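# Set the bench rod into the salt-spray cabinet's rail notches

## Task

Pick up the white rod lying on the bench and set it crosswise over the salt-spray cabinet's chamber, next to the two rods already there, so that each end sits in a notch of the rails. The fog collector must remain upright, and the gripper must have released the rod at the end.

## Robot and tools

Robot: two arms, left_arm and right_arm. Each has six joints in this fixed column order: waist, shoulder, elbow, wrist pitch, wrist yaw, wrist roll. Each also has a two-finger gripper. The fingers point along the gripper's +z axis and close along its y axis. The reported hand point sits between the finger pads, roughly 1 cm short of the fingertips.

Frame: all reported positions share one scene frame in metres. The origin is on the table surface midway between the arms, +z is up, +x points out over the table, and left_arm sits on the +y side. The names left and right refer to the arms only, not to image sides. Printed hand positions can be somewhat wrong, more so when an arm reaches far.

Tool execute_actions, argument actions: a list holding at most one item. An empty list only returns the current state. An item with rows is a motion. rows holds 1 to 15 rows, and the optional steps (1 to 15, default 15) sets how many control steps of 1/30 s run. One row is used per step, and the final row repeats if there are fewer rows than steps. An item with only steps (up to 300) is a wait: no new command, and it returns after that many steps counted from the previous result. Optional pictures (true/false) switches the camera images on or off. A refused call sends nothing to the robot.

Each row has exactly 14 numbers, all between -1 and 1, and it always covers both arms. Numbers 1 to 6 are left_arm joint offsets in column order and number 7 is the left opening. Numbers 8 to 14 repeat that layout for right_arm. The joint numbers are offsets, not targets. They count from the joint angles in the most recent result that listed them. Before any such result exists in the scene, and in the second or later call of a single reply, they count from the arm's angles when the action starts. They are never relative to the previous row. Scale: 1.0 equals 1.202 rad for the waist, 1.258 for the shoulder, 1.238 for the elbow, 2.073 for wrist pitch, and 2.022 for wrist yaw and wrist roll. Joint ranges in radians: waist -2.618 to 3.054, shoulder 0.000 to 3.142, elbow 0.000 to 3.142, wrist pitch -1.571 to 1.571, wrist yaw -1.571 to 1.571, wrist roll -2.094 to 2.094. A call is refused if a joint would be sent more than 0.036 rad beyond its range. The true stop can differ by up to 0.036 rad either way, and a joint pushed past it is clipped there. The opening number is absolute: +1 fully open, -1 closed.

Motion: on every step each joint target is held within a fixed lead of the measured angle. The leads are 0.202 rad for the waist, 0.258 for the shoulder, 0.238 for the elbow, 0.573 for wrist pitch and 0.522 for wrist yaw and roll, so large moves take several actions. If the targets would shift a gripper more than 70 mm from where it is, all of that arm's targets are scaled back. While you think or wait, the arms keep heading to the last row sent. They give up once everything has nearly stopped or a step is HELD. Zero offsets are not a pause: they pull the arm back to its reference angles, and repeated zeros can let it sag. To hold an arm in place, make the first call of a reply carry the offsets back to the angles you want, use zeros in later calls, and push the aim further whenever a joint still falls short.

Gripping: grip_measured reports finger opening on the same scale you command. Each gripper may read off by about 1 mm, by a fixed amount per gripper. To keep hold of an object, keep commanding an opening below grip_measured: about 0.03 below gives a firm hold, less gives a gentler one. Finger force is about 50 to 62 N per pad, and less on very thin parts. Outside forces may briefly tug a held part or shove loose objects.

Result lines: the state line `left_arm: …` | `right_arm: …` gives end_effector_position (m) and end_effector_quat_wxyz for each arm. Joint positions and Joint velocities give one block per arm: six joints in rad and rad/s, then the pad gap in m and m/s (0.094 m is fully open). "joint sent to its limit" means a joint was driven to its stop, possibly during an earlier action; if it is absent, that does not prove there is more travel. "joint command not followed" means the clearance check altered or blocked joint targets, while the rest of the row still ran. HELD flags steps on which the row was partly or wholly not sent. MOTOR HOT appears from 75 °C while a load is held. At 90 °C that arm halts for 10 s, and at 100 °C it goes limp and drops. Both are reported as OVER-TEMPERATURE FAULT, so avoid holding loads for long.

Tool zoom_image: camera (cam_high, cam_low, cam_left_wrist, cam_right_wrist) and region [x0, y0, x1, y1] in that camera's pixels, measured from the top-left, at most 504 by 504. Image sizes: cam_high and cam_low are 504x504, and the two wrist cameras are 616x616.

Call it only once the rod is seated and released. A reply without any tool call ends everything.

Avoid: anything leaving the table, knocking over the fog collector, dropping or slamming the rod, hard shoves, and the arms colliding or pressing on each other. The simulation keeps running while you write, so short replies help.

Each tool is called after ">>>" as name([rows], argument=value, ...), one row to a line, values as JSON.

## Session

>>> execute_actions(actions=[])

Scene clock: 0.00 s of 4800.00 s.
left_arm: end_effector_position=(+0.3619, +0.5835, +0.2065) grip_measured=+1.000 end_effector_quat_wxyz=(+0.292, -0.268, +0.889, +0.229) | right_arm: end_effector_position=(+0.5496, -0.2290, +0.1218) grip_measured=+1.000 end_effector_quat_wxyz=(+0.468, +0.061, +0.855, +0.215)
Joint positions: left_arm=[ 0.606  1.554  1.343 -0.672 -0.354 -0.026  0.094] | right_arm=[ 0.347  1.838  1.037  0.307 -0.145  0.426  0.094]
Joint velocities: left_arm=[ 0.007 -0.027 -0.012 -0.022 -0.022  0.007  0.   ] | right_arm=[ 0.002  0.022 -0.002  0.007 -0.007  0.007  0.   ]
Motor temperatures (°C, as the motors report them): left_arm=[19 21 20 22 22 19] | right_arm=[21 21 22 22 21 21]

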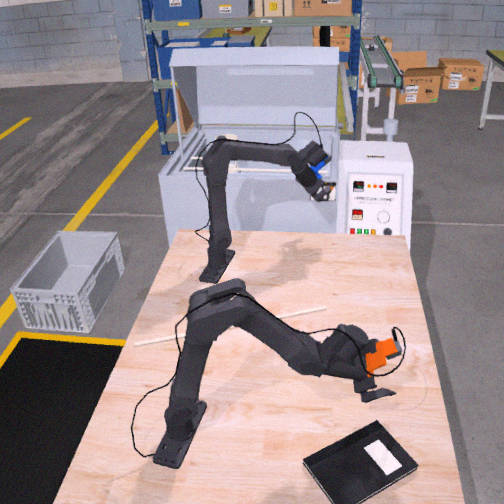

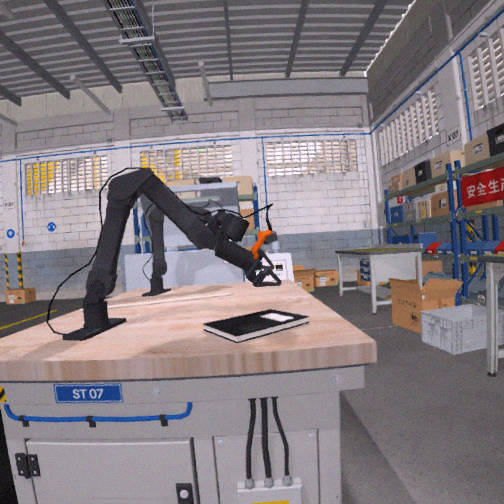

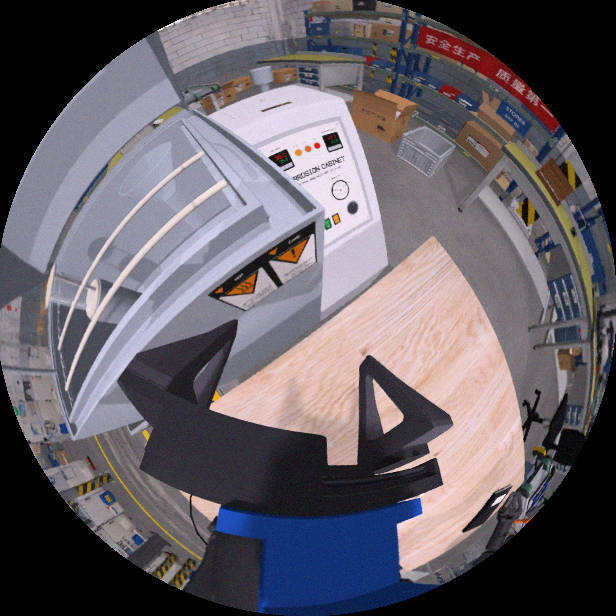

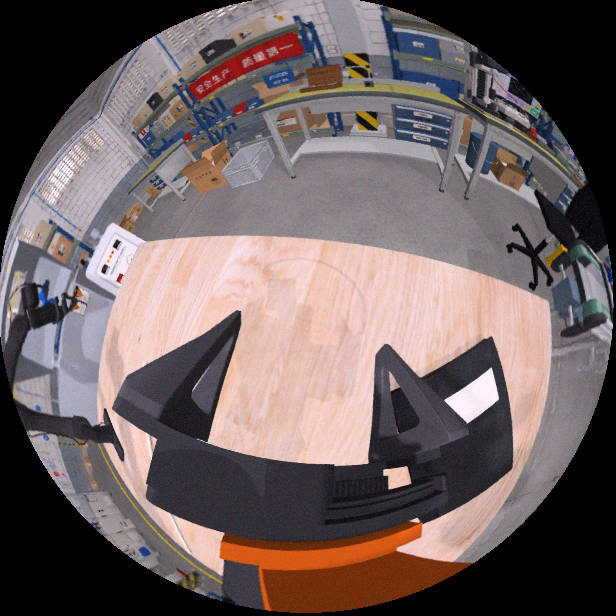

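>>> execute_actions([
  {"rows":[[-1,0.1,0.237,-0.356,0.175,0,1,-0.7,-0.2,0,0,0,0,1]]},
], pictures=false)

>>> execute_actions([
  {"steps":45},
])

Scene clock: 5.07 s of 4800.00 s.
left_arm: end_effector_position=(+0.3339, +0.2448, +0.1794) grip_measured=+1.000 end_effector_quat_wxyz=(+0.095, +0.153, +0.984, +0.002) | right_arm: end_effector_position=(+0.5128, -0.5511, +0.2315) grip_measured=+1.000 end_effector_quat_wxyz=(+0.605, +0.294, +0.738, +0.053)
Joint positions: left_arm=[-0.165  1.677  1.606 -1.312 -0.039 -0.027  0.094] | right_arm=[-0.298  1.614  1.028  0.318 -0.151  0.426  0.094]
Joint velocities: left_arm=[-2.029  0.017  0.022 -0.418  0.154  0.051  0.   ] | right_arm=[-1.643 -0.007 -0.007 -0.066  0.051  0.007  0.   ]
Motor temperatures (°C, as the motors report them): left_arm=[19 22 21 22 22 19] | right_arm=[21 22 22 23 21 21]
Steps of this call (steps 1 to 90: nothing new was sent; then 1.57 s passed at rest; steps 91 to 105: all 15 steps of this action). Readings (joint positions):
91: left_arm=[0.594 1.567 1.372 -0.731 -0.330 -0.027] | right_arm=[0.339 1.829 1.036 0.302 -0.149 0.426]
92: left_arm=[0.569 1.589 1.419 -0.808 -0.297 -0.027] | right_arm=[0.322 1.810 1.031 0.292 -0.152 0.426]
94: left_arm=[0.487 1.632 1.505 -0.934 -0.230 -0.027] | right_arm=[0.264 1.762 1.028 0.285 -0.153 0.426]
98: left_arm=[0.287 1.665 1.581 -1.123 -0.129 -0.027] | right_arm=[0.095 1.662 1.028 0.297 -0.154 0.426]
105: the state above

Scene clock: 6.57 s of 4800.00 s.
left_arm: end_effector_position=(+0.2373, +0.1252, +0.1759) grip_measured=+1.000 end_effector_quat_wxyz=(+0.044, +0.366, +0.929, -0.023) | right_arm: end_effector_position=(+0.4628, -0.6436, +0.2312) grip_measured=+1.000 end_effector_quat_wxyz=(+0.607, +0.372, +0.703, -0.014)
Joint positions: left_arm=[-0.602  1.681  1.608 -1.399  0.009 -0.026  0.094] | right_arm=[-0.5    1.614  1.028  0.317 -0.136  0.426  0.094]
Joint velocities: left_arm=[-0.007 -0.012  0.012 -0.022 -0.095 -0.007  0.   ] | right_arm=[ 0.002 -0.012 -0.002 -0.007  0.022  0.007  0.   ]
Motor temperatures (°C, as the motors report them): left_arm=[19 22 21 22 22 19] | right_arm=[21 23 22 23 21 21]
Steps of this call (steps 1 to 30: the robot went on to your last target; steps 31 to 45: nothing new was sent). Readings (joint positions):
1: left_arm=[-0.239 1.679 1.607 -1.324 -0.032 -0.027] | right_arm=[-0.357 1.614 1.028 0.317 -0.151 0.426]
2: left_arm=[-0.314 1.679 1.608 -1.334 -0.027 -0.027] | right_arm=[-0.414 1.614 1.028 0.317 -0.150 0.426]
4: left_arm=[-0.466 1.680 1.608 -1.347 -0.019 -0.027] | right_arm=[-0.498 1.614 1.028 0.317 -0.138 0.426]
8: left_arm=[-0.627 1.681 1.608 -1.371 0.016 -0.026] | right_arm=[-0.518 1.614 1.028 0.317 -0.130 0.426]
45: the state above
All arms were judged still, so your last target was given up. Only a new action makes them travel on or press farther. Fingers that are still opening or closing keep moving.

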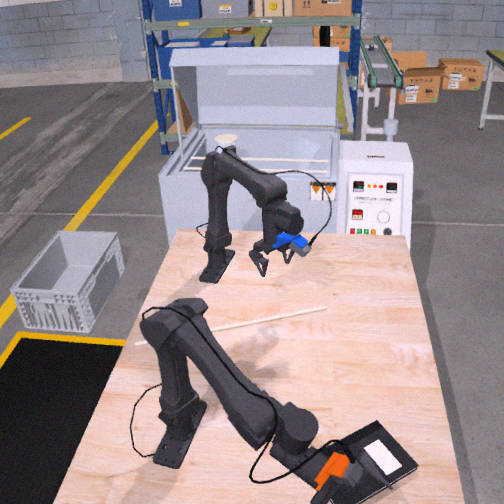

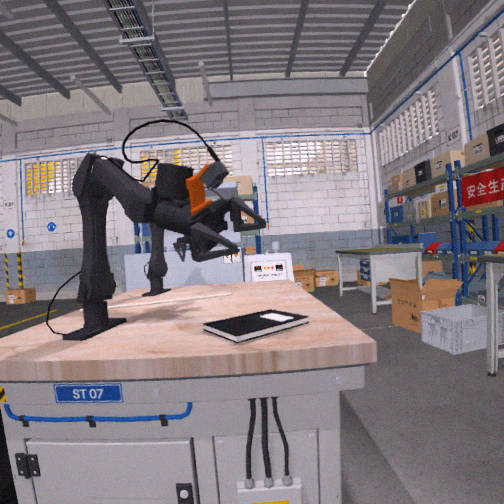

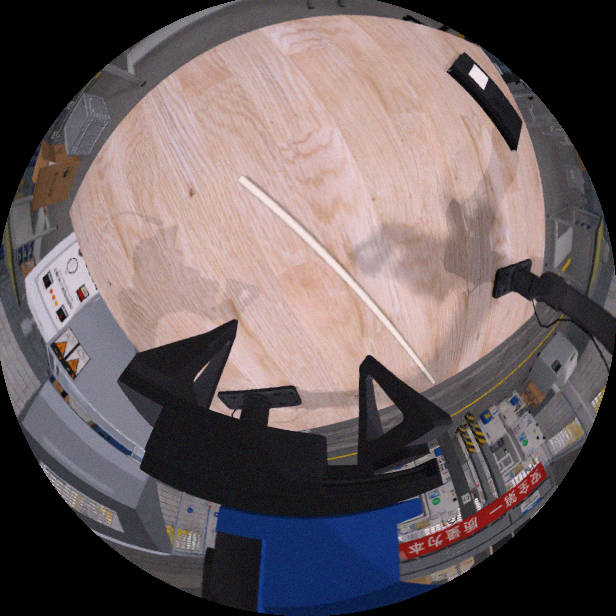

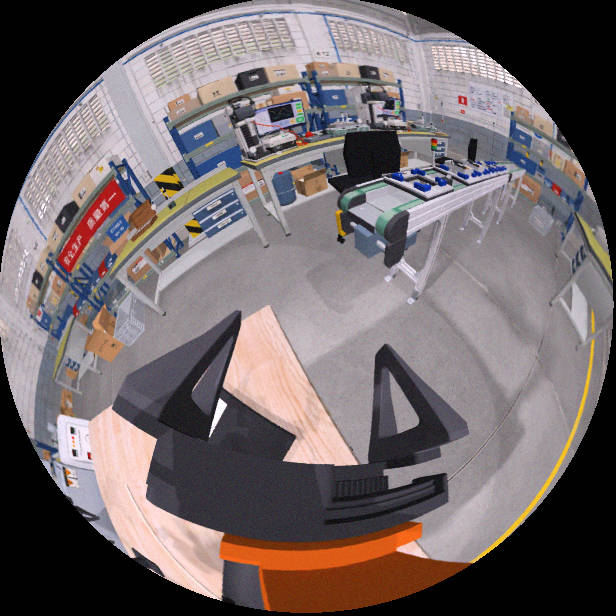

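>>> execute_actions([
  {"rows":[[-0.37,0.12,0,-0.01,0,0.78,1,0,0,0,0,0,0,1]]},
], pictures=false)

>>> execute_actions([
  {"steps":25},
])

Scene clock: 8.30 s of 4800.00 s.
left_arm: end_effector_position=(+0.1148, +0.0427, +0.1256) grip_measured=+1.000 end_effector_quat_wxyz=(-0.036, +0.957, +0.288, -0.008) | right_arm: end_effector_position=(+0.4628, -0.6436, +0.2312) grip_measured=+1.000 end_effector_quat_wxyz=(+0.607, +0.372, +0.703, -0.014)
Joint positions: left_arm=[-1.059  1.849  1.613 -1.406  0.013  1.323  0.094] | right_arm=[-0.5    1.614  1.028  0.317 -0.136  0.426  0.094]
Joint velocities: left_arm=[ 0.173 -0.002 -0.017 -0.037 -0.095  1.487  0.   ] | right_arm=[ 0.002  0.007 -0.012 -0.022  0.066  0.022  0.   ]
Motor temperatures (°C, as the motors report them): left_arm=[19 22 21 22 22 19] | right_arm=[21 23 23 23 21 21]
Steps of this call (steps 1 to 37: nothing new was sent; steps 38 to 52: all 15 steps of this action). Readings (joint positions):
38: left_arm=[-0.621 1.693 1.611 -1.405 -0.003 0.044] | right_arm=[-0.500 1.614 1.028 0.317 -0.136 0.426]
39: left_arm=[-0.659 1.711 1.613 -1.407 -0.010 0.130] | right_arm=[-0.500 1.614 1.028 0.317 -0.136 0.426]
41: left_arm=[-0.774 1.771 1.613 -1.407 -0.011 0.312] | right_arm=[-0.500 1.614 1.028 0.317 -0.136 0.426]
45: left_arm=[-1.026 1.859 1.613 -1.400 0.003 0.711] | right_arm=[-0.500 1.614 1.028 0.317 -0.136 0.426]
52: the state above

Scene clock: 9.13 s of 4800.00 s.
left_arm: end_effector_position=(+0.1180, +0.0439, +0.1256) grip_measured=+1.000 end_effector_quat_wxyz=(-0.035, +0.982, +0.186, -0.009) | right_arm: end_effector_position=(+0.4628, -0.6436, +0.2312) grip_measured=+1.000 end_effector_quat_wxyz=(+0.607, +0.372, +0.703, -0.014)
Joint positions: left_arm=[-1.052  1.849  1.613 -1.407  0.007  1.54   0.094] | right_arm=[-0.5    1.614  1.028  0.317 -0.136  0.426  0.094]
Joint velocities: left_arm=[-0.002 -0.017  0.002 -0.037  0.051  0.051  0.   ] | right_arm=[-0.012  0.002 -0.012 -0.037 -0.022 -0.066  0.   ]
Motor temperatures (°C, as the motors report them): left_arm=[19 22 21 22 22 19] | right_arm=[21 23 23 23 21 21]
Steps of this call (steps 1 to 25: the robot went on to your last target). Readings (joint positions):
1: left_arm=[-1.054 1.849 1.613 -1.407 0.011 1.367] | right_arm=[-0.500 1.614 1.028 0.317 -0.136 0.426]
2: left_arm=[-1.052 1.849 1.613 -1.407 0.010 1.402] | right_arm=[-0.500 1.614 1.028 0.317 -0.136 0.426]
4: left_arm=[-1.052 1.849 1.613 -1.407 0.008 1.453] | right_arm=[-0.500 1.614 1.028 0.317 -0.136 0.426]
8: left_arm=[-1.052 1.849 1.613 -1.407 0.007 1.505] | right_arm=[-0.500 1.614 1.028 0.317 -0.136 0.426]
25: the state above

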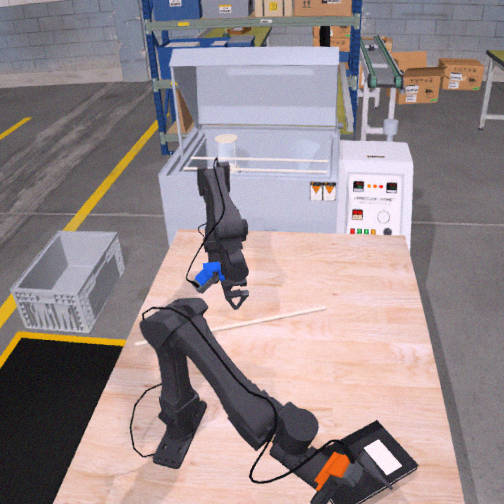

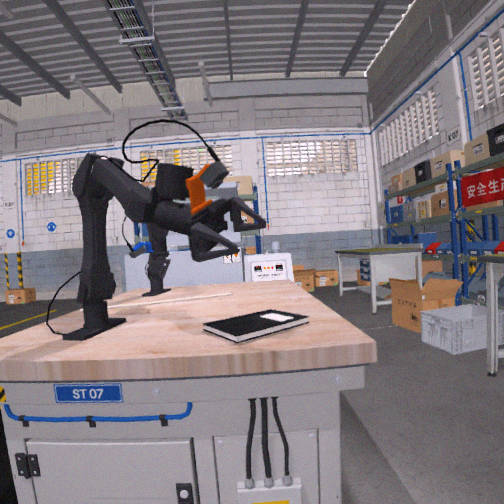

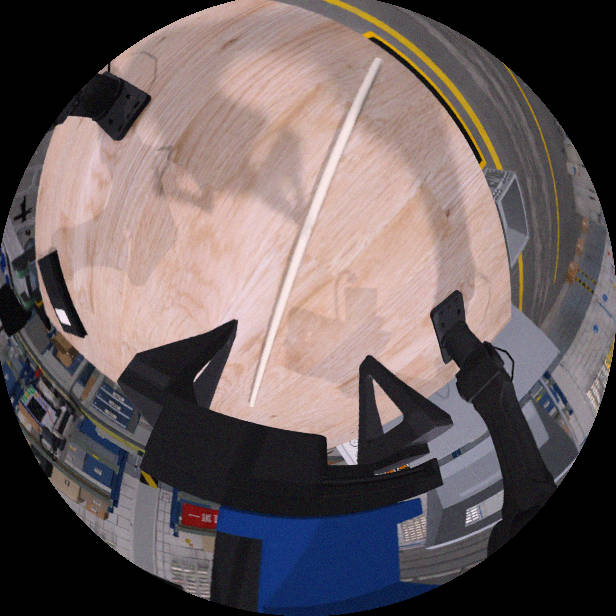

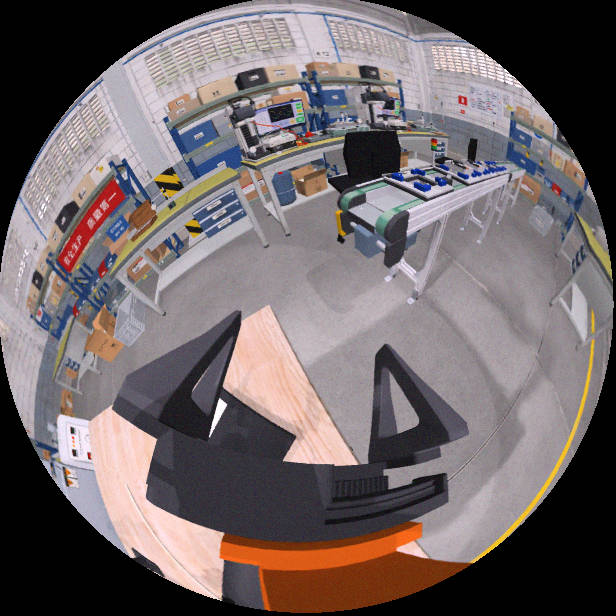

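>>> execute_actions([
  {"rows":[[0,0.01,-0.06,0.057,0,-0.02,1,0,0,0,0,0,0,1],[0,0.02,-0.12,0.114,0,-0.03,1,0,0,0,0,0,0,1],[0,0.035,-0.179,0.171,0,-0.035,1,0,0,0,0,0,0,1]]},
])

Scene clock: 10.50 s of 4800.00 s.
left_arm: end_effector_position=(+0.1244, +0.0279, +0.0502) grip_measured=+1.000 end_effector_quat_wxyz=(-0.012, +0.976, +0.216, -0.003) | right_arm: end_effector_position=(+0.4628, -0.6436, +0.2312) grip_measured=+1.000 end_effector_quat_wxyz=(+0.607, +0.372, +0.703, -0.014)
Joint positions: left_arm=[-1.052  1.909  1.391 -1.077  0.003  1.48   0.094] | right_arm=[-0.5    1.614  1.028  0.317 -0.136  0.426  0.094]
Joint velocities: left_arm=[-0.027  0.007  0.002  0.11   0.037 -0.051  0.   ] | right_arm=[ 0.012  0.012  0.002  0.007  0.081 -0.007  0.   ]
Motor temperatures (°C, as the motors report them): left_arm=[19 22 21 22 22 19] | right_arm=[21 23 23 23 21 21]
Steps of this call (steps 1 to 15: the robot went on to your last target; steps 16 to 26: nothing new was sent; steps 27 to 41: all 15 steps of this action). Readings (joint positions):
27: left_arm=[-1.052 1.849 1.603 -1.392 0.007 1.536] | right_arm=[-0.500 1.614 1.028 0.317 -0.136 0.426]
28: left_arm=[-1.052 1.846 1.577 -1.353 0.007 1.527] | right_arm=[-0.500 1.614 1.028 0.317 -0.136 0.426]
30: left_arm=[-1.052 1.851 1.487 -1.242 0.007 1.509] | right_arm=[-0.500 1.614 1.028 0.317 -0.136 0.426]
34: left_arm=[-1.052 1.905 1.396 -1.142 0.004 1.490] | right_arm=[-0.500 1.614 1.028 0.317 -0.136 0.426]
41: the state above

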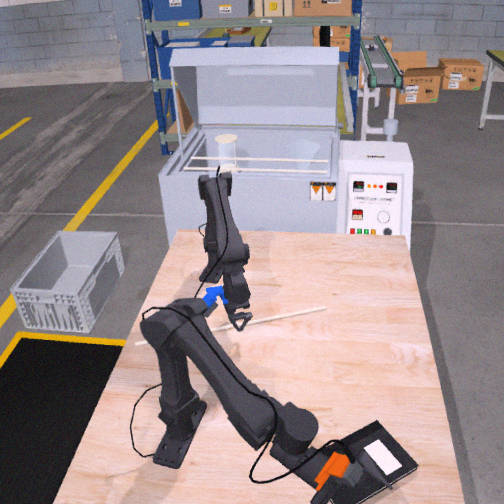

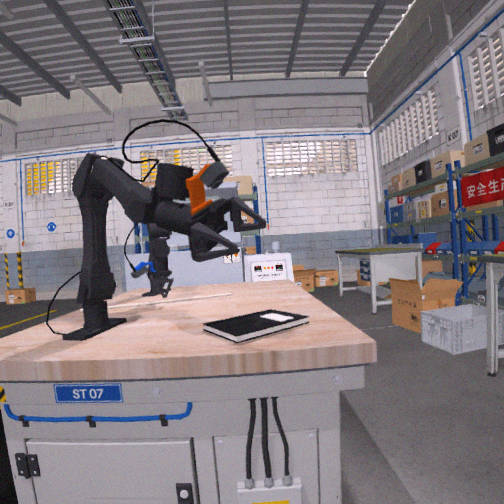

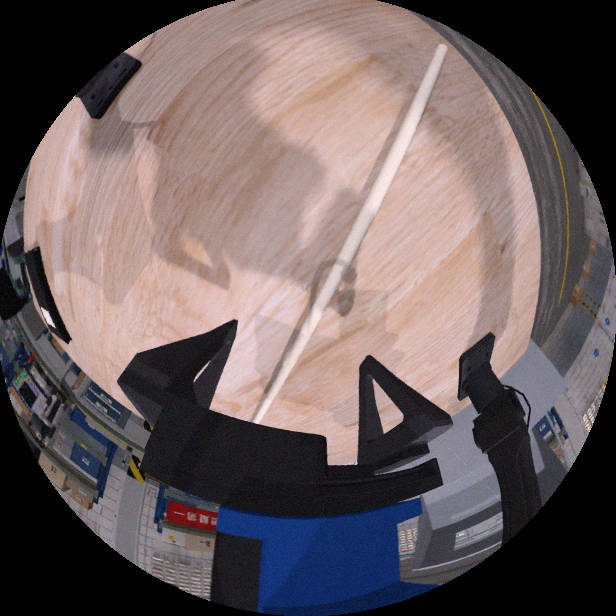

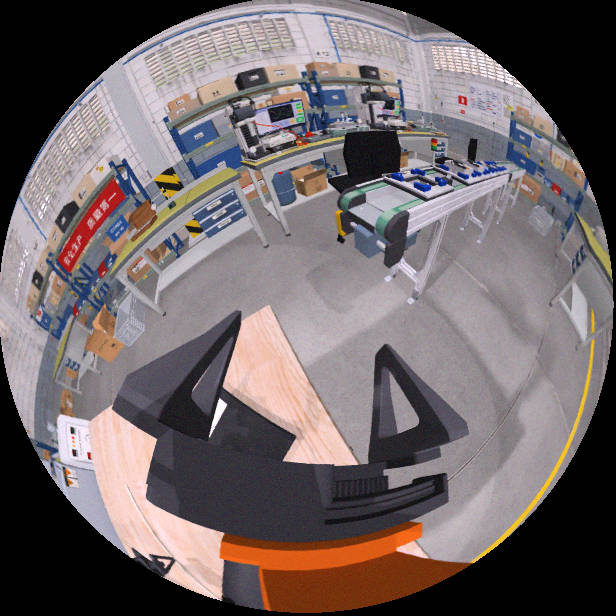

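>>> execute_actions([
  {"rows":[[0,0,0,0.01,0,0.075,0.4,0,0,0,0,0,0,1],[0,0,0,0.01,0,0.075,0.4,0,0,0,0,0,0,1],[0,0,0,0.01,0,0.075,0.4,0,0,0,0,0,0,1],[0,0,0,0.01,0,0.075,0.4,0,0,0,0,0,0,1],[0,0.012,-0.03,0.04,0,0.075,0.4,0,0,0,0,0,0,1],[0,0.026,-0.057,0.07,0,0.075,0.4,0,0,0,0,0,0,1]]},
])

Scene clock: 11.93 s of 4800.00 s.
left_arm: end_effector_position=(+0.1282, +0.0186, +0.0277) grip_measured=+0.403 end_effector_quat_wxyz=(+0.008, +0.989, +0.148, +0.001) | right_arm: end_effector_position=(+0.4628, -0.6436, +0.2312) grip_measured=+1.000 end_effector_quat_wxyz=(+0.607, +0.372, +0.703, -0.014)
Joint positions: left_arm=[-1.052  1.936  1.335 -0.954  0.001  1.618  0.066] | right_arm=[-0.5    1.614  1.028  0.317 -0.136  0.426  0.094]
Joint velocities: left_arm=[ 0.012 -0.002  0.012  0.11  -0.022 -0.066 -0.   ] | right_arm=[-0.007 -0.007  0.012 -0.007  0.037  0.037  0.   ]
Motor temperatures (°C, as the motors report them): left_arm=[19 23 21 22 22 19] | right_arm=[21 23 23 24 21 21]
Steps of this call (steps 1 to 28: the robot went on to your last target; steps 29 to 43: all 15 steps of this action). Readings (joint positions):
29: left_arm=[-1.052 1.909 1.391 -1.062 0.003 1.501] | right_arm=[-0.500 1.614 1.028 0.317 -0.136 0.426]
30: left_arm=[-1.052 1.909 1.391 -1.062 0.003 1.526] | right_arm=[-0.500 1.614 1.028 0.317 -0.136 0.426]
32: left_arm=[-1.052 1.909 1.391 -1.062 0.003 1.561] | right_arm=[-0.500 1.614 1.028 0.317 -0.136 0.426]
36: left_arm=[-1.052 1.915 1.356 -0.996 0.002 1.598] | right_arm=[-0.500 1.614 1.028 0.317 -0.136 0.426]
43: the state above

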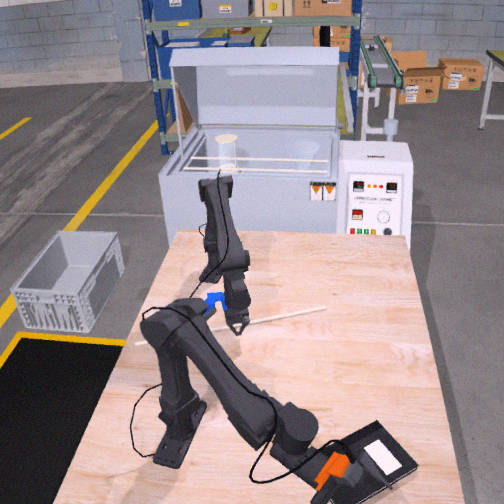

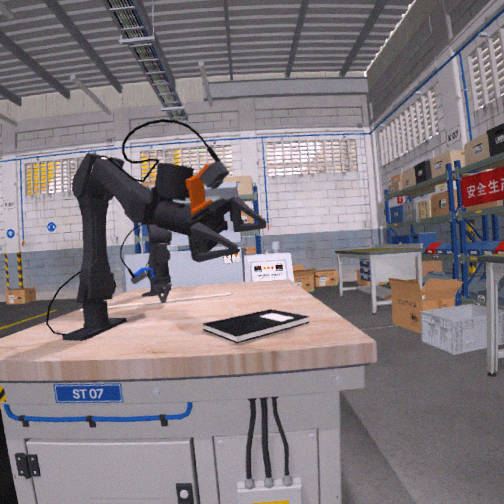

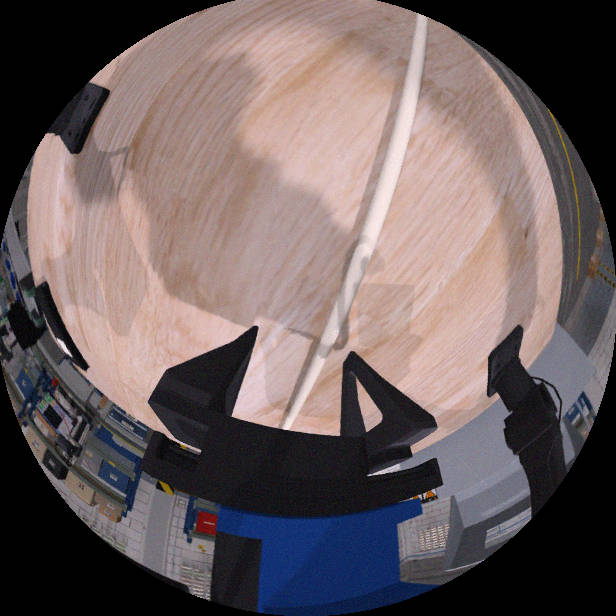

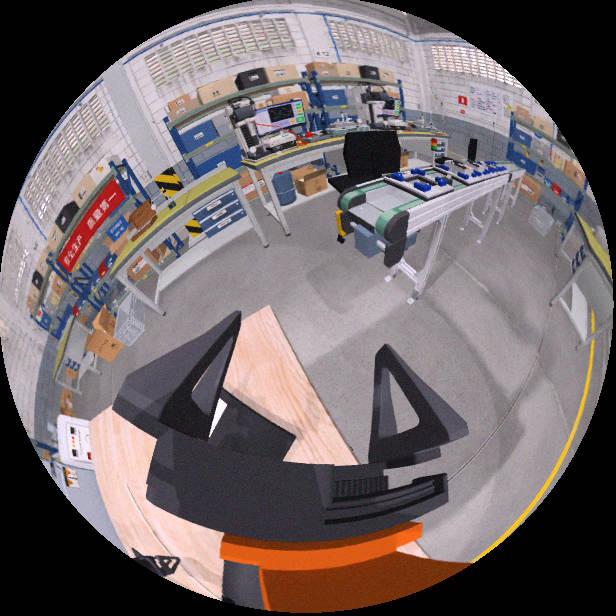

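>>> execute_actions([
  {"rows":[[0,0,-0.06,0.022,0,0,0.2,0,0,0,0,0,0,1]],"steps":12},
], pictures=false)

>>> execute_actions([
  {"rows":[[0,0,0,0,0,0,-0.6,0,0,0,0,0,0,1]]},
])

Scene clock: 12.77 s of 4800.00 s.
left_arm: end_effector_position=(+0.1278, +0.0204, +0.0206) grip_measured=+0.203 end_effector_quat_wxyz=(+0.013, +0.989, +0.145, +0.003) | right_arm: end_effector_position=(+0.4628, -0.6436, +0.2312) grip_measured=+1.000 end_effector_quat_wxyz=(+0.607, +0.372, +0.703, -0.014)
Joint positions: left_arm=[-1.052  1.93   1.295 -0.91  -0.     1.623  0.057] | right_arm=[-0.5    1.614  1.028  0.317 -0.136  0.426  0.094]
Joint velocities: left_arm=[-0.002 -0.002 -0.007 -0.051  0.051  0.007 -0.   ] | right_arm=[-0.012 -0.002 -0.007 -0.022 -0.081  0.037  0.   ]
Motor temperatures (°C, as the motors report them): left_arm=[19 23 21 22 22 19] | right_arm=[21 23 23 24 21 21]
Steps of this call (steps 1 to 13: the robot went on to your last target; steps 14 to 25: all 12 steps of this action). Readings (joint positions):
14: left_arm=[-1.052 1.935 1.326 -0.932 0.001 1.623] | right_arm=[-0.500 1.614 1.028 0.317 -0.136 0.426]
15: left_arm=[-1.052 1.935 1.315 -0.923 0.001 1.623] | right_arm=[-0.500 1.614 1.028 0.317 -0.136 0.426]
17: left_arm=[-1.052 1.930 1.300 -0.915 0.000 1.623] | right_arm=[-0.500 1.614 1.028 0.317 -0.136 0.426]
21: left_arm=[-1.052 1.930 1.295 -0.910 -0.000 1.623] | right_arm=[-0.500 1.614 1.028 0.317 -0.136 0.426]
25: the state above

Scene clock: 13.27 s of 4800.00 s.
left_arm: end_effector_position=(+0.1286, +0.0191, +0.0206) grip_measured=-0.597 end_effector_quat_wxyz=(+0.016, +0.989, +0.145, +0.004) | right_arm: end_effector_position=(+0.4628, -0.6436, +0.2312) grip_measured=+1.000 end_effector_quat_wxyz=(+0.607, +0.372, +0.703, -0.014)
Joint positions: left_arm=[-1.052  1.93   1.295 -0.904 -0.002  1.623  0.019] | right_arm=[-0.5    1.614  1.028  0.317 -0.136  0.426  0.094]
Joint velocities: left_arm=[-0.002 -0.007  0.012 -0.007  0.007 -0.037  0.001] | right_arm=[ 0.027 -0.017  0.012  0.007 -0.007  0.007  0.   ]
Motor temperatures (°C, as the motors report them): left_arm=[19 23 21 22 22 19] | right_arm=[21 23 23 24 21 21]
Steps of this call (steps 1 to 15: all 15 steps of this action). Readings (joint positions):
1: left_arm=[-1.052 1.930 1.295 -0.908 -0.000 1.623] | right_arm=[-0.500 1.614 1.028 0.317 -0.136 0.426]
2: left_arm=[-1.052 1.930 1.295 -0.906 -0.001 1.623] | right_arm=[-0.500 1.614 1.028 0.317 -0.136 0.426]
4: left_arm=[-1.052 1.930 1.295 -0.905 -0.002 1.623] | right_arm=[-0.500 1.614 1.028 0.317 -0.136 0.426]
8: left_arm=[-1.052 1.930 1.295 -0.904 -0.002 1.623] | right_arm=[-0.500 1.614 1.028 0.317 -0.136 0.426]
15: the state above

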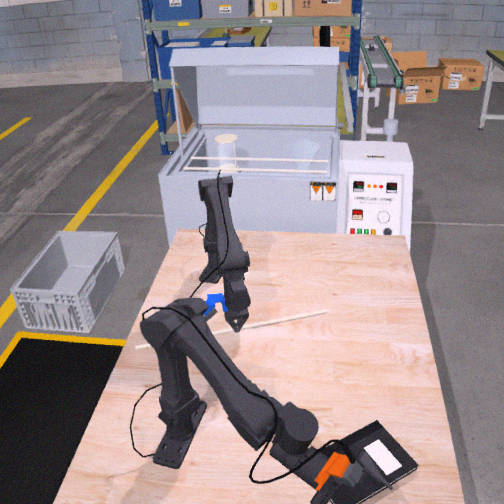

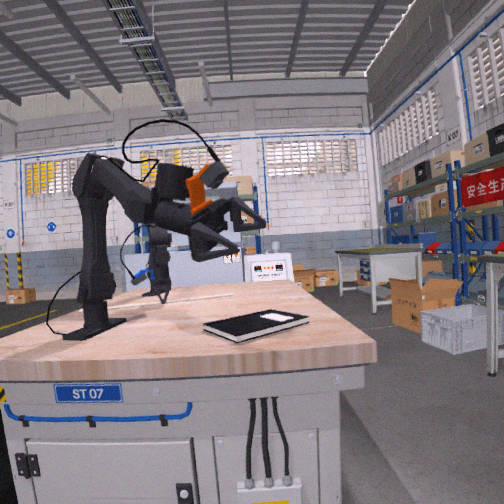

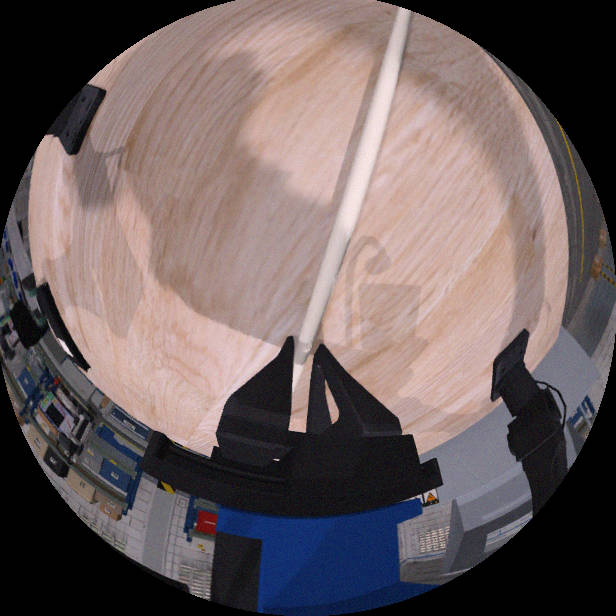

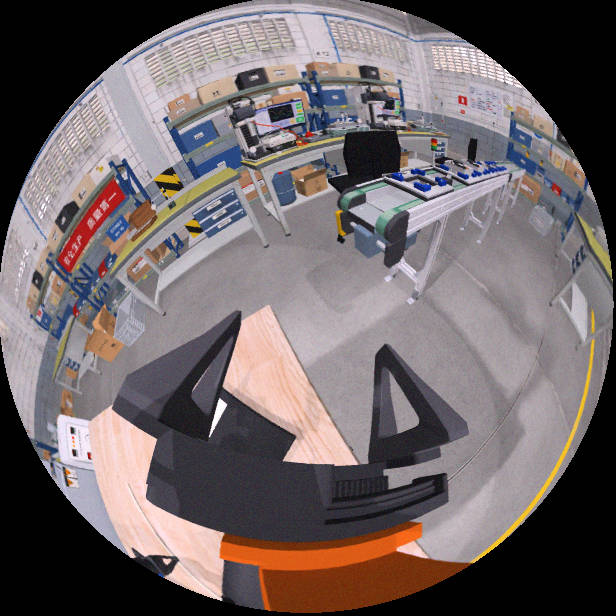

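>>> execute_actions([
  {"rows":[[0,0,0,0,0,0,-0.85,0,0,0,0,0,0,1]],"steps":12},
], pictures=false)

>>> execute_actions([
  {"rows":[[0,-0.03,0.05,-0.04,0,0,-0.85,0,0,0,0,0,0,1],[0,-0.06,0.1,-0.08,0,0,-0.85,0,0,0,0,0,0,1],[0,-0.1,0.15,-0.12,0,0,-0.85,0,0,0,0,0,0,1],[0,-0.3,0.35,-0.25,0,0,-0.85,0,0,0,0,0,0,1]]},
], pictures=false)

>>> execute_actions([
  {"steps":12},
])

Scene clock: 14.53 s of 4800.00 s.
left_arm: end_effector_position=(+0.1289, +0.0189, +0.0206) grip_measured=-0.820 end_effector_quat_wxyz=(+0.016, +0.989, +0.146, +0.005) | right_arm: end_effector_position=(+0.4628, -0.6436, +0.2312) grip_measured=+1.000 end_effector_quat_wxyz=(+0.607, +0.372, +0.703, -0.014)
Joint positions: left_arm=[-1.052  1.93   1.295 -0.902 -0.003  1.622  0.008] | right_arm=[-0.5    1.614  1.028  0.317 -0.136  0.426  0.094]
Joint velocities: left_arm=[ 0.002 -0.017 -0.012  0.037 -0.022  0.037  0.001] | right_arm=[-0.007 -0.007 -0.017  0.022 -0.051  0.007  0.   ]
Motor temperatures (°C, as the motors report them): left_arm=[19 23 21 22 22 19] | right_arm=[21 23 23 24 21 21]
Steps of this call (steps 1 to 15: the robot went on to your last target; steps 16 to 26: nothing new was sent; steps 27 to 38: all 12 steps of this action). Readings (joint positions):
27: left_arm=[-1.052 1.930 1.295 -0.903 -0.002 1.623] | right_arm=[-0.500 1.614 1.028 0.317 -0.136 0.426]
28: left_arm=[-1.052 1.930 1.295 -0.902 -0.002 1.622] | right_arm=[-0.500 1.614 1.028 0.317 -0.136 0.426]
30: left_arm=[-1.052 1.930 1.295 -0.902 -0.003 1.622] | right_arm=[-0.500 1.614 1.028 0.317 -0.136 0.426]
34: left_arm=[-1.052 1.930 1.295 -0.902 -0.003 1.622] | right_arm=[-0.500 1.614 1.028 0.317 -0.136 0.426]
38: the state above

Scene clock: 15.03 s of 4800.00 s.
left_arm: end_effector_position=(+0.1290, +0.0217, +0.2519) grip_measured=-0.820 end_effector_quat_wxyz=(+0.203, +0.967, +0.144, +0.045) | right_arm: end_effector_position=(+0.4628, -0.6436, +0.2312) grip_measured=+1.000 end_effector_quat_wxyz=(+0.607, +0.372, +0.703, -0.014)
Joint positions: left_arm=[-1.052  1.56   1.711 -1.303 -0.009  1.622  0.008] | right_arm=[-0.5    1.614  1.028  0.317 -0.136  0.426  0.094]
Joint velocities: left_arm=[-0.007 -0.706  0.447 -0.535 -0.051 -0.022 -0.   ] | right_arm=[ 0.012  0.007 -0.017  0.022  0.007 -0.007  0.   ]
Motor temperatures (°C, as the motors report them): left_arm=[19 23 21 22 22 19] | right_arm=[21 23 23 24 21 21]
Steps of this call (steps 1 to 15: all 15 steps of this action). Readings (joint positions):
1: left_arm=[-1.052 1.929 1.301 -0.912 -0.004 1.622] | right_arm=[-0.500 1.614 1.028 0.317 -0.136 0.426]
2: left_arm=[-1.052 1.928 1.317 -0.941 -0.005 1.622] | right_arm=[-0.500 1.614 1.028 0.317 -0.136 0.426]
4: left_arm=[-1.052 1.904 1.371 -1.016 -0.008 1.622] | right_arm=[-0.500 1.614 1.028 0.317 -0.136 0.426]
8: left_arm=[-1.052 1.782 1.489 -1.137 -0.009 1.622] | right_arm=[-0.500 1.614 1.028 0.317 -0.136 0.426]
15: the state above

Scene clock: 15.43 s of 4800.00 s.
left_arm: end_effector_position=(+0.1216, +0.0424, +0.2519) grip_measured=-0.820 end_effector_quat_wxyz=(+0.169, +0.974, +0.144, +0.038) | right_arm: end_effector_position=(+0.4628, -0.6436, +0.2312) grip_measured=+1.000 end_effector_quat_wxyz=(+0.607, +0.372, +0.703, -0.014)
Joint positions: left_arm=[-1.052  1.549  1.729 -1.403 -0.009  1.622  0.008] | right_arm=[-0.5    1.614  1.028  0.317 -0.136  0.426  0.094]
Joint velocities: left_arm=[-0.002 -0.017 -0.012 -0.051  0.081  0.022 -0.001] | right_arm=[ 0.012  0.002 -0.002 -0.022  0.066  0.007  0.   ]
Motor temperatures (°C, as the motors report them): left_arm=[19 23 21 22 22 19] | right_arm=[21 23 23 24 21 21]
Steps of this call (steps 1 to 12: the robot went on to your last target). Readings (joint positions):
1: left_arm=[-1.052 1.539 1.723 -1.320 -0.009 1.622] | right_arm=[-0.500 1.614 1.028 0.317 -0.136 0.426]
2: left_arm=[-1.052 1.527 1.728 -1.336 -0.009 1.622] | right_arm=[-0.500 1.614 1.028 0.317 -0.136 0.426]
4: left_arm=[-1.052 1.523 1.729 -1.364 -0.009 1.622] | right_arm=[-0.500 1.614 1.028 0.317 -0.136 0.426]
8: left_arm=[-1.052 1.545 1.729 -1.394 -0.009 1.622] | right_arm=[-0.500 1.614 1.028 0.317 -0.136 0.426]
12: the state above

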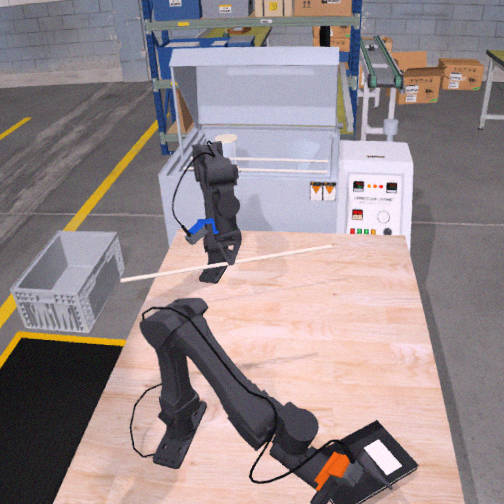

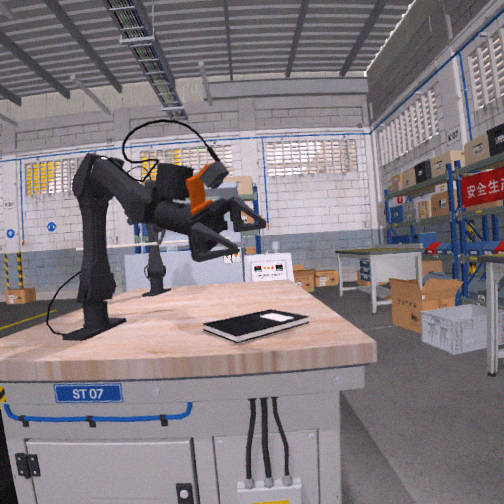

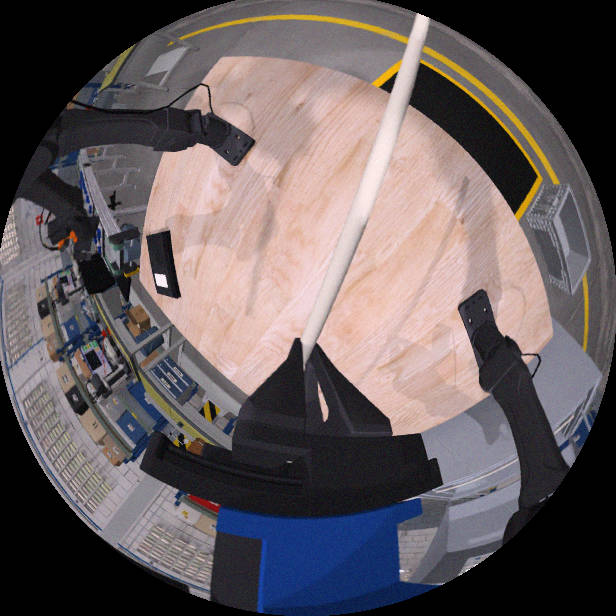

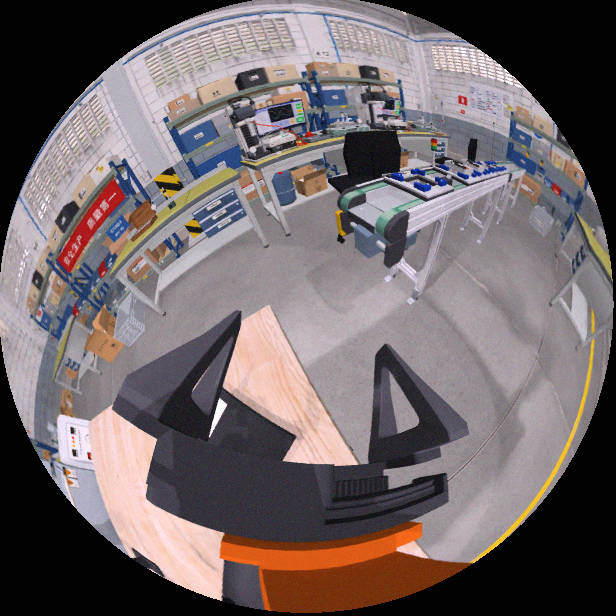

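>>> execute_actions([
  {"rows":[[0.1,-0.1,0,-0.05,0,-0.1,-0.85,0,0,0,0,0,0,1],[0.25,-0.12,0,-0.05,0,-0.2,-0.85,0,0,0,0,0,0,1],[1,-0.12,0,-0.05,0,-0.233,-0.85,0,0,0,0,0,0,1]]},
], pictures=false)

>>> execute_actions([
  {"rows":[[1,0,0.02,0,0,0,-0.85,0,0,0,0,0,0,1]]},
], pictures=false)

>>> execute_actions([
  {"steps":15},
])

Scene clock: 16.87 s of 4800.00 s.
left_arm: end_effector_position=(+0.2941, +0.2949, +0.2842) grip_measured=-0.821 end_effector_quat_wxyz=(+0.178, +0.626, +0.753, +0.102) | right_arm: end_effector_position=(+0.4628, -0.6436, +0.2312) grip_measured=+1.000 end_effector_quat_wxyz=(+0.607, +0.372, +0.703, -0.014)
Joint positions: left_arm=[-0.033  1.409  1.723 -1.472 -0.015  1.182  0.008] | right_arm=[-0.5    1.614  1.028  0.317 -0.136  0.426  0.094]
Joint velocities: left_arm=[ 2.093  0.007 -0.007 -0.095 -0.037 -0.227 -0.   ] | right_arm=[-0.002  0.012  0.002 -0.022 -0.022 -0.051  0.   ]
Motor temperatures (°C, as the motors report them): left_arm=[19 23 21 22 22 19] | right_arm=[21 23 23 24 21 21]
From where the robot then was, a joint's target lay farther than a number of 1.0 reaches, so one or more steps of this call were cut to that.
Steps of this call (steps 1 to 28: the robot went on to your last target; steps 29 to 43: all 15 steps of this action). Readings (joint positions):
29: left_arm=[-1.038 1.540 1.727 -1.412 -0.002 1.593] | right_arm=[-0.500 1.614 1.028 0.317 -0.136 0.426]
30: left_arm=[-1.002 1.524 1.724 -1.423 0.006 1.540] | right_arm=[-0.500 1.614 1.028 0.317 -0.136 0.426]
32: left_arm=[-0.876 1.478 1.723 -1.442 0.008 1.412] | right_arm=[-0.500 1.614 1.028 0.317 -0.136 0.426]
36: left_arm=[-0.565 1.411 1.723 -1.462 -0.006 1.263] | right_arm=[-0.500 1.614 1.028 0.317 -0.136 0.426]
43: the state above

Scene clock: 17.37 s of 4800.00 s.
left_arm: end_effector_position=(+0.1810, +0.5884, +0.2850) grip_measured=-0.823 end_effector_quat_wxyz=(+0.092, +0.125, +0.970, +0.187) | right_arm: end_effector_position=(+0.4628, -0.6436, +0.2312) grip_measured=+1.000 end_effector_quat_wxyz=(+0.607, +0.372, +0.703, -0.014)
Joint positions: left_arm=[ 1.096  1.409  1.723 -1.464 -0.026  1.182  0.008] | right_arm=[-0.5    1.614  1.028  0.317 -0.136  0.426  0.094]
Joint velocities: left_arm=[ 1.726 -0.002  0.002 -0.007 -0.168 -0.051  0.001] | right_arm=[-0.012 -0.012 -0.002  0.037  0.081  0.022  0.   ]
Motor temperatures (°C, as the motors report them): left_arm=[19 23 21 22 22 19] | right_arm=[21 23 23 24 21 21]
Steps of this call (steps 1 to 15: all 15 steps of this action). Readings (joint positions):
1: left_arm=[0.043 1.409 1.723 -1.472 -0.016 1.181] | right_arm=[-0.500 1.614 1.028 0.317 -0.136 0.426]
2: left_arm=[0.119 1.409 1.723 -1.470 -0.017 1.181] | right_arm=[-0.500 1.614 1.028 0.317 -0.136 0.426]
4: left_arm=[0.271 1.409 1.723 -1.468 -0.018 1.181] | right_arm=[-0.500 1.614 1.028 0.317 -0.136 0.426]
8: left_arm=[0.574 1.409 1.723 -1.466 -0.020 1.182] | right_arm=[-0.500 1.614 1.028 0.317 -0.136 0.426]
15: the state above

Scene clock: 17.87 s of 4800.00 s.
left_arm: end_effector_position=(+0.1607, +0.6018, +0.2849) grip_measured=-0.823 end_effector_quat_wxyz=(+0.083, +0.085, +0.974, +0.192) | right_arm: end_effector_position=(+0.4628, -0.6436, +0.2312) grip_measured=+1.000 end_effector_quat_wxyz=(+0.607, +0.372, +0.703, -0.014)
Joint positions: left_arm=[ 1.177  1.409  1.723 -1.465 -0.03   1.182  0.008] | right_arm=[-0.5    1.614  1.028  0.317 -0.136  0.426  0.094]
Joint velocities: left_arm=[-0.002  0.012 -0.002 -0.037  0.037  0.007 -0.   ] | right_arm=[ 0.007  0.022 -0.017 -0.007 -0.037 -0.022  0.   ]
Motor temperatures (°C, as the motors report them): left_arm=[19 23 22 22 22 19] | right_arm=[21 23 23 24 21 21]
Steps of this call (steps 1 to 15: the robot went on to your last target). Readings (joint positions):
1: left_arm=[1.143 1.409 1.723 -1.464 -0.035 1.182] | right_arm=[-0.500 1.614 1.028 0.317 -0.136 0.426]
2: left_arm=[1.169 1.409 1.723 -1.464 -0.042 1.182] | right_arm=[-0.500 1.614 1.028 0.317 -0.136 0.426]
4: left_arm=[1.177 1.409 1.723 -1.465 -0.044 1.182] | right_arm=[-0.500 1.614 1.028 0.317 -0.136 0.426]
8: left_arm=[1.177 1.409 1.723 -1.465 -0.034 1.182] | right_arm=[-0.500 1.614 1.028 0.317 -0.136 0.426]
15: the state above

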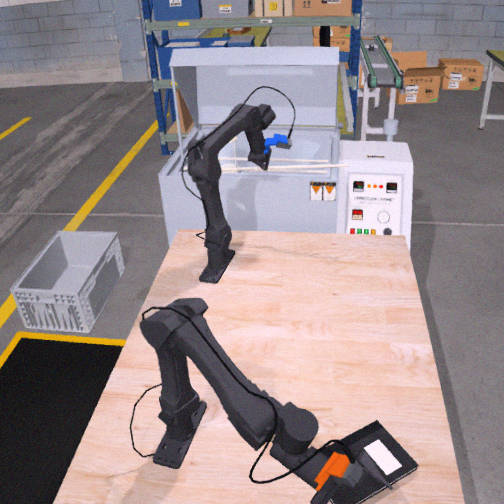

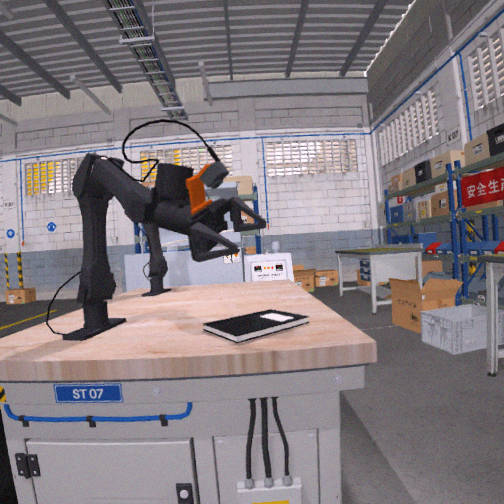

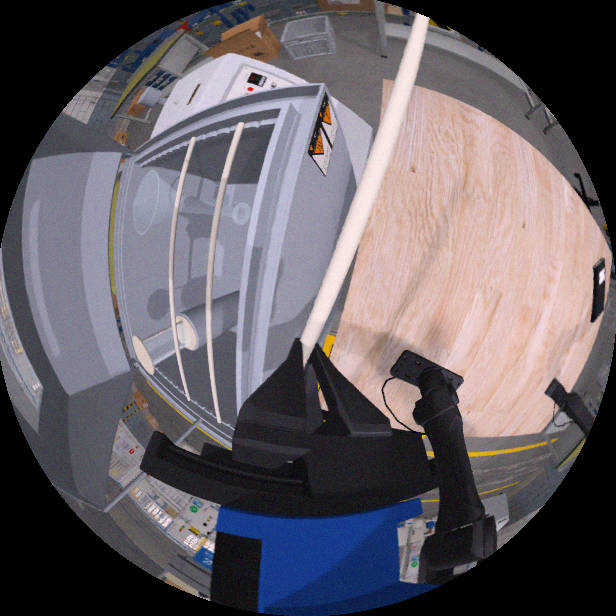

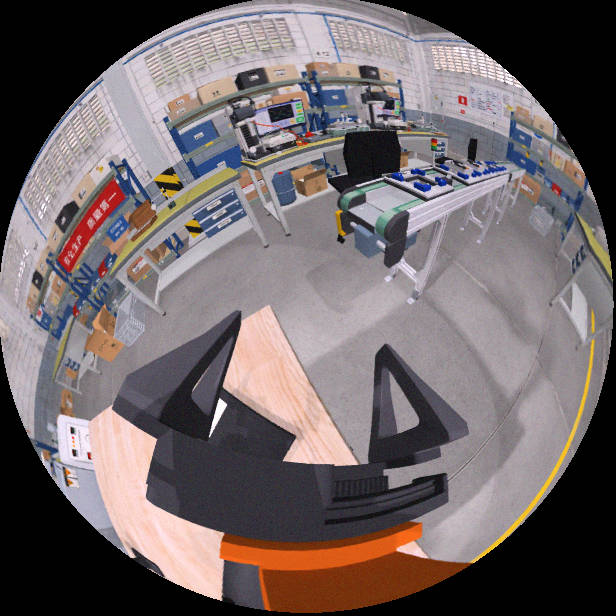

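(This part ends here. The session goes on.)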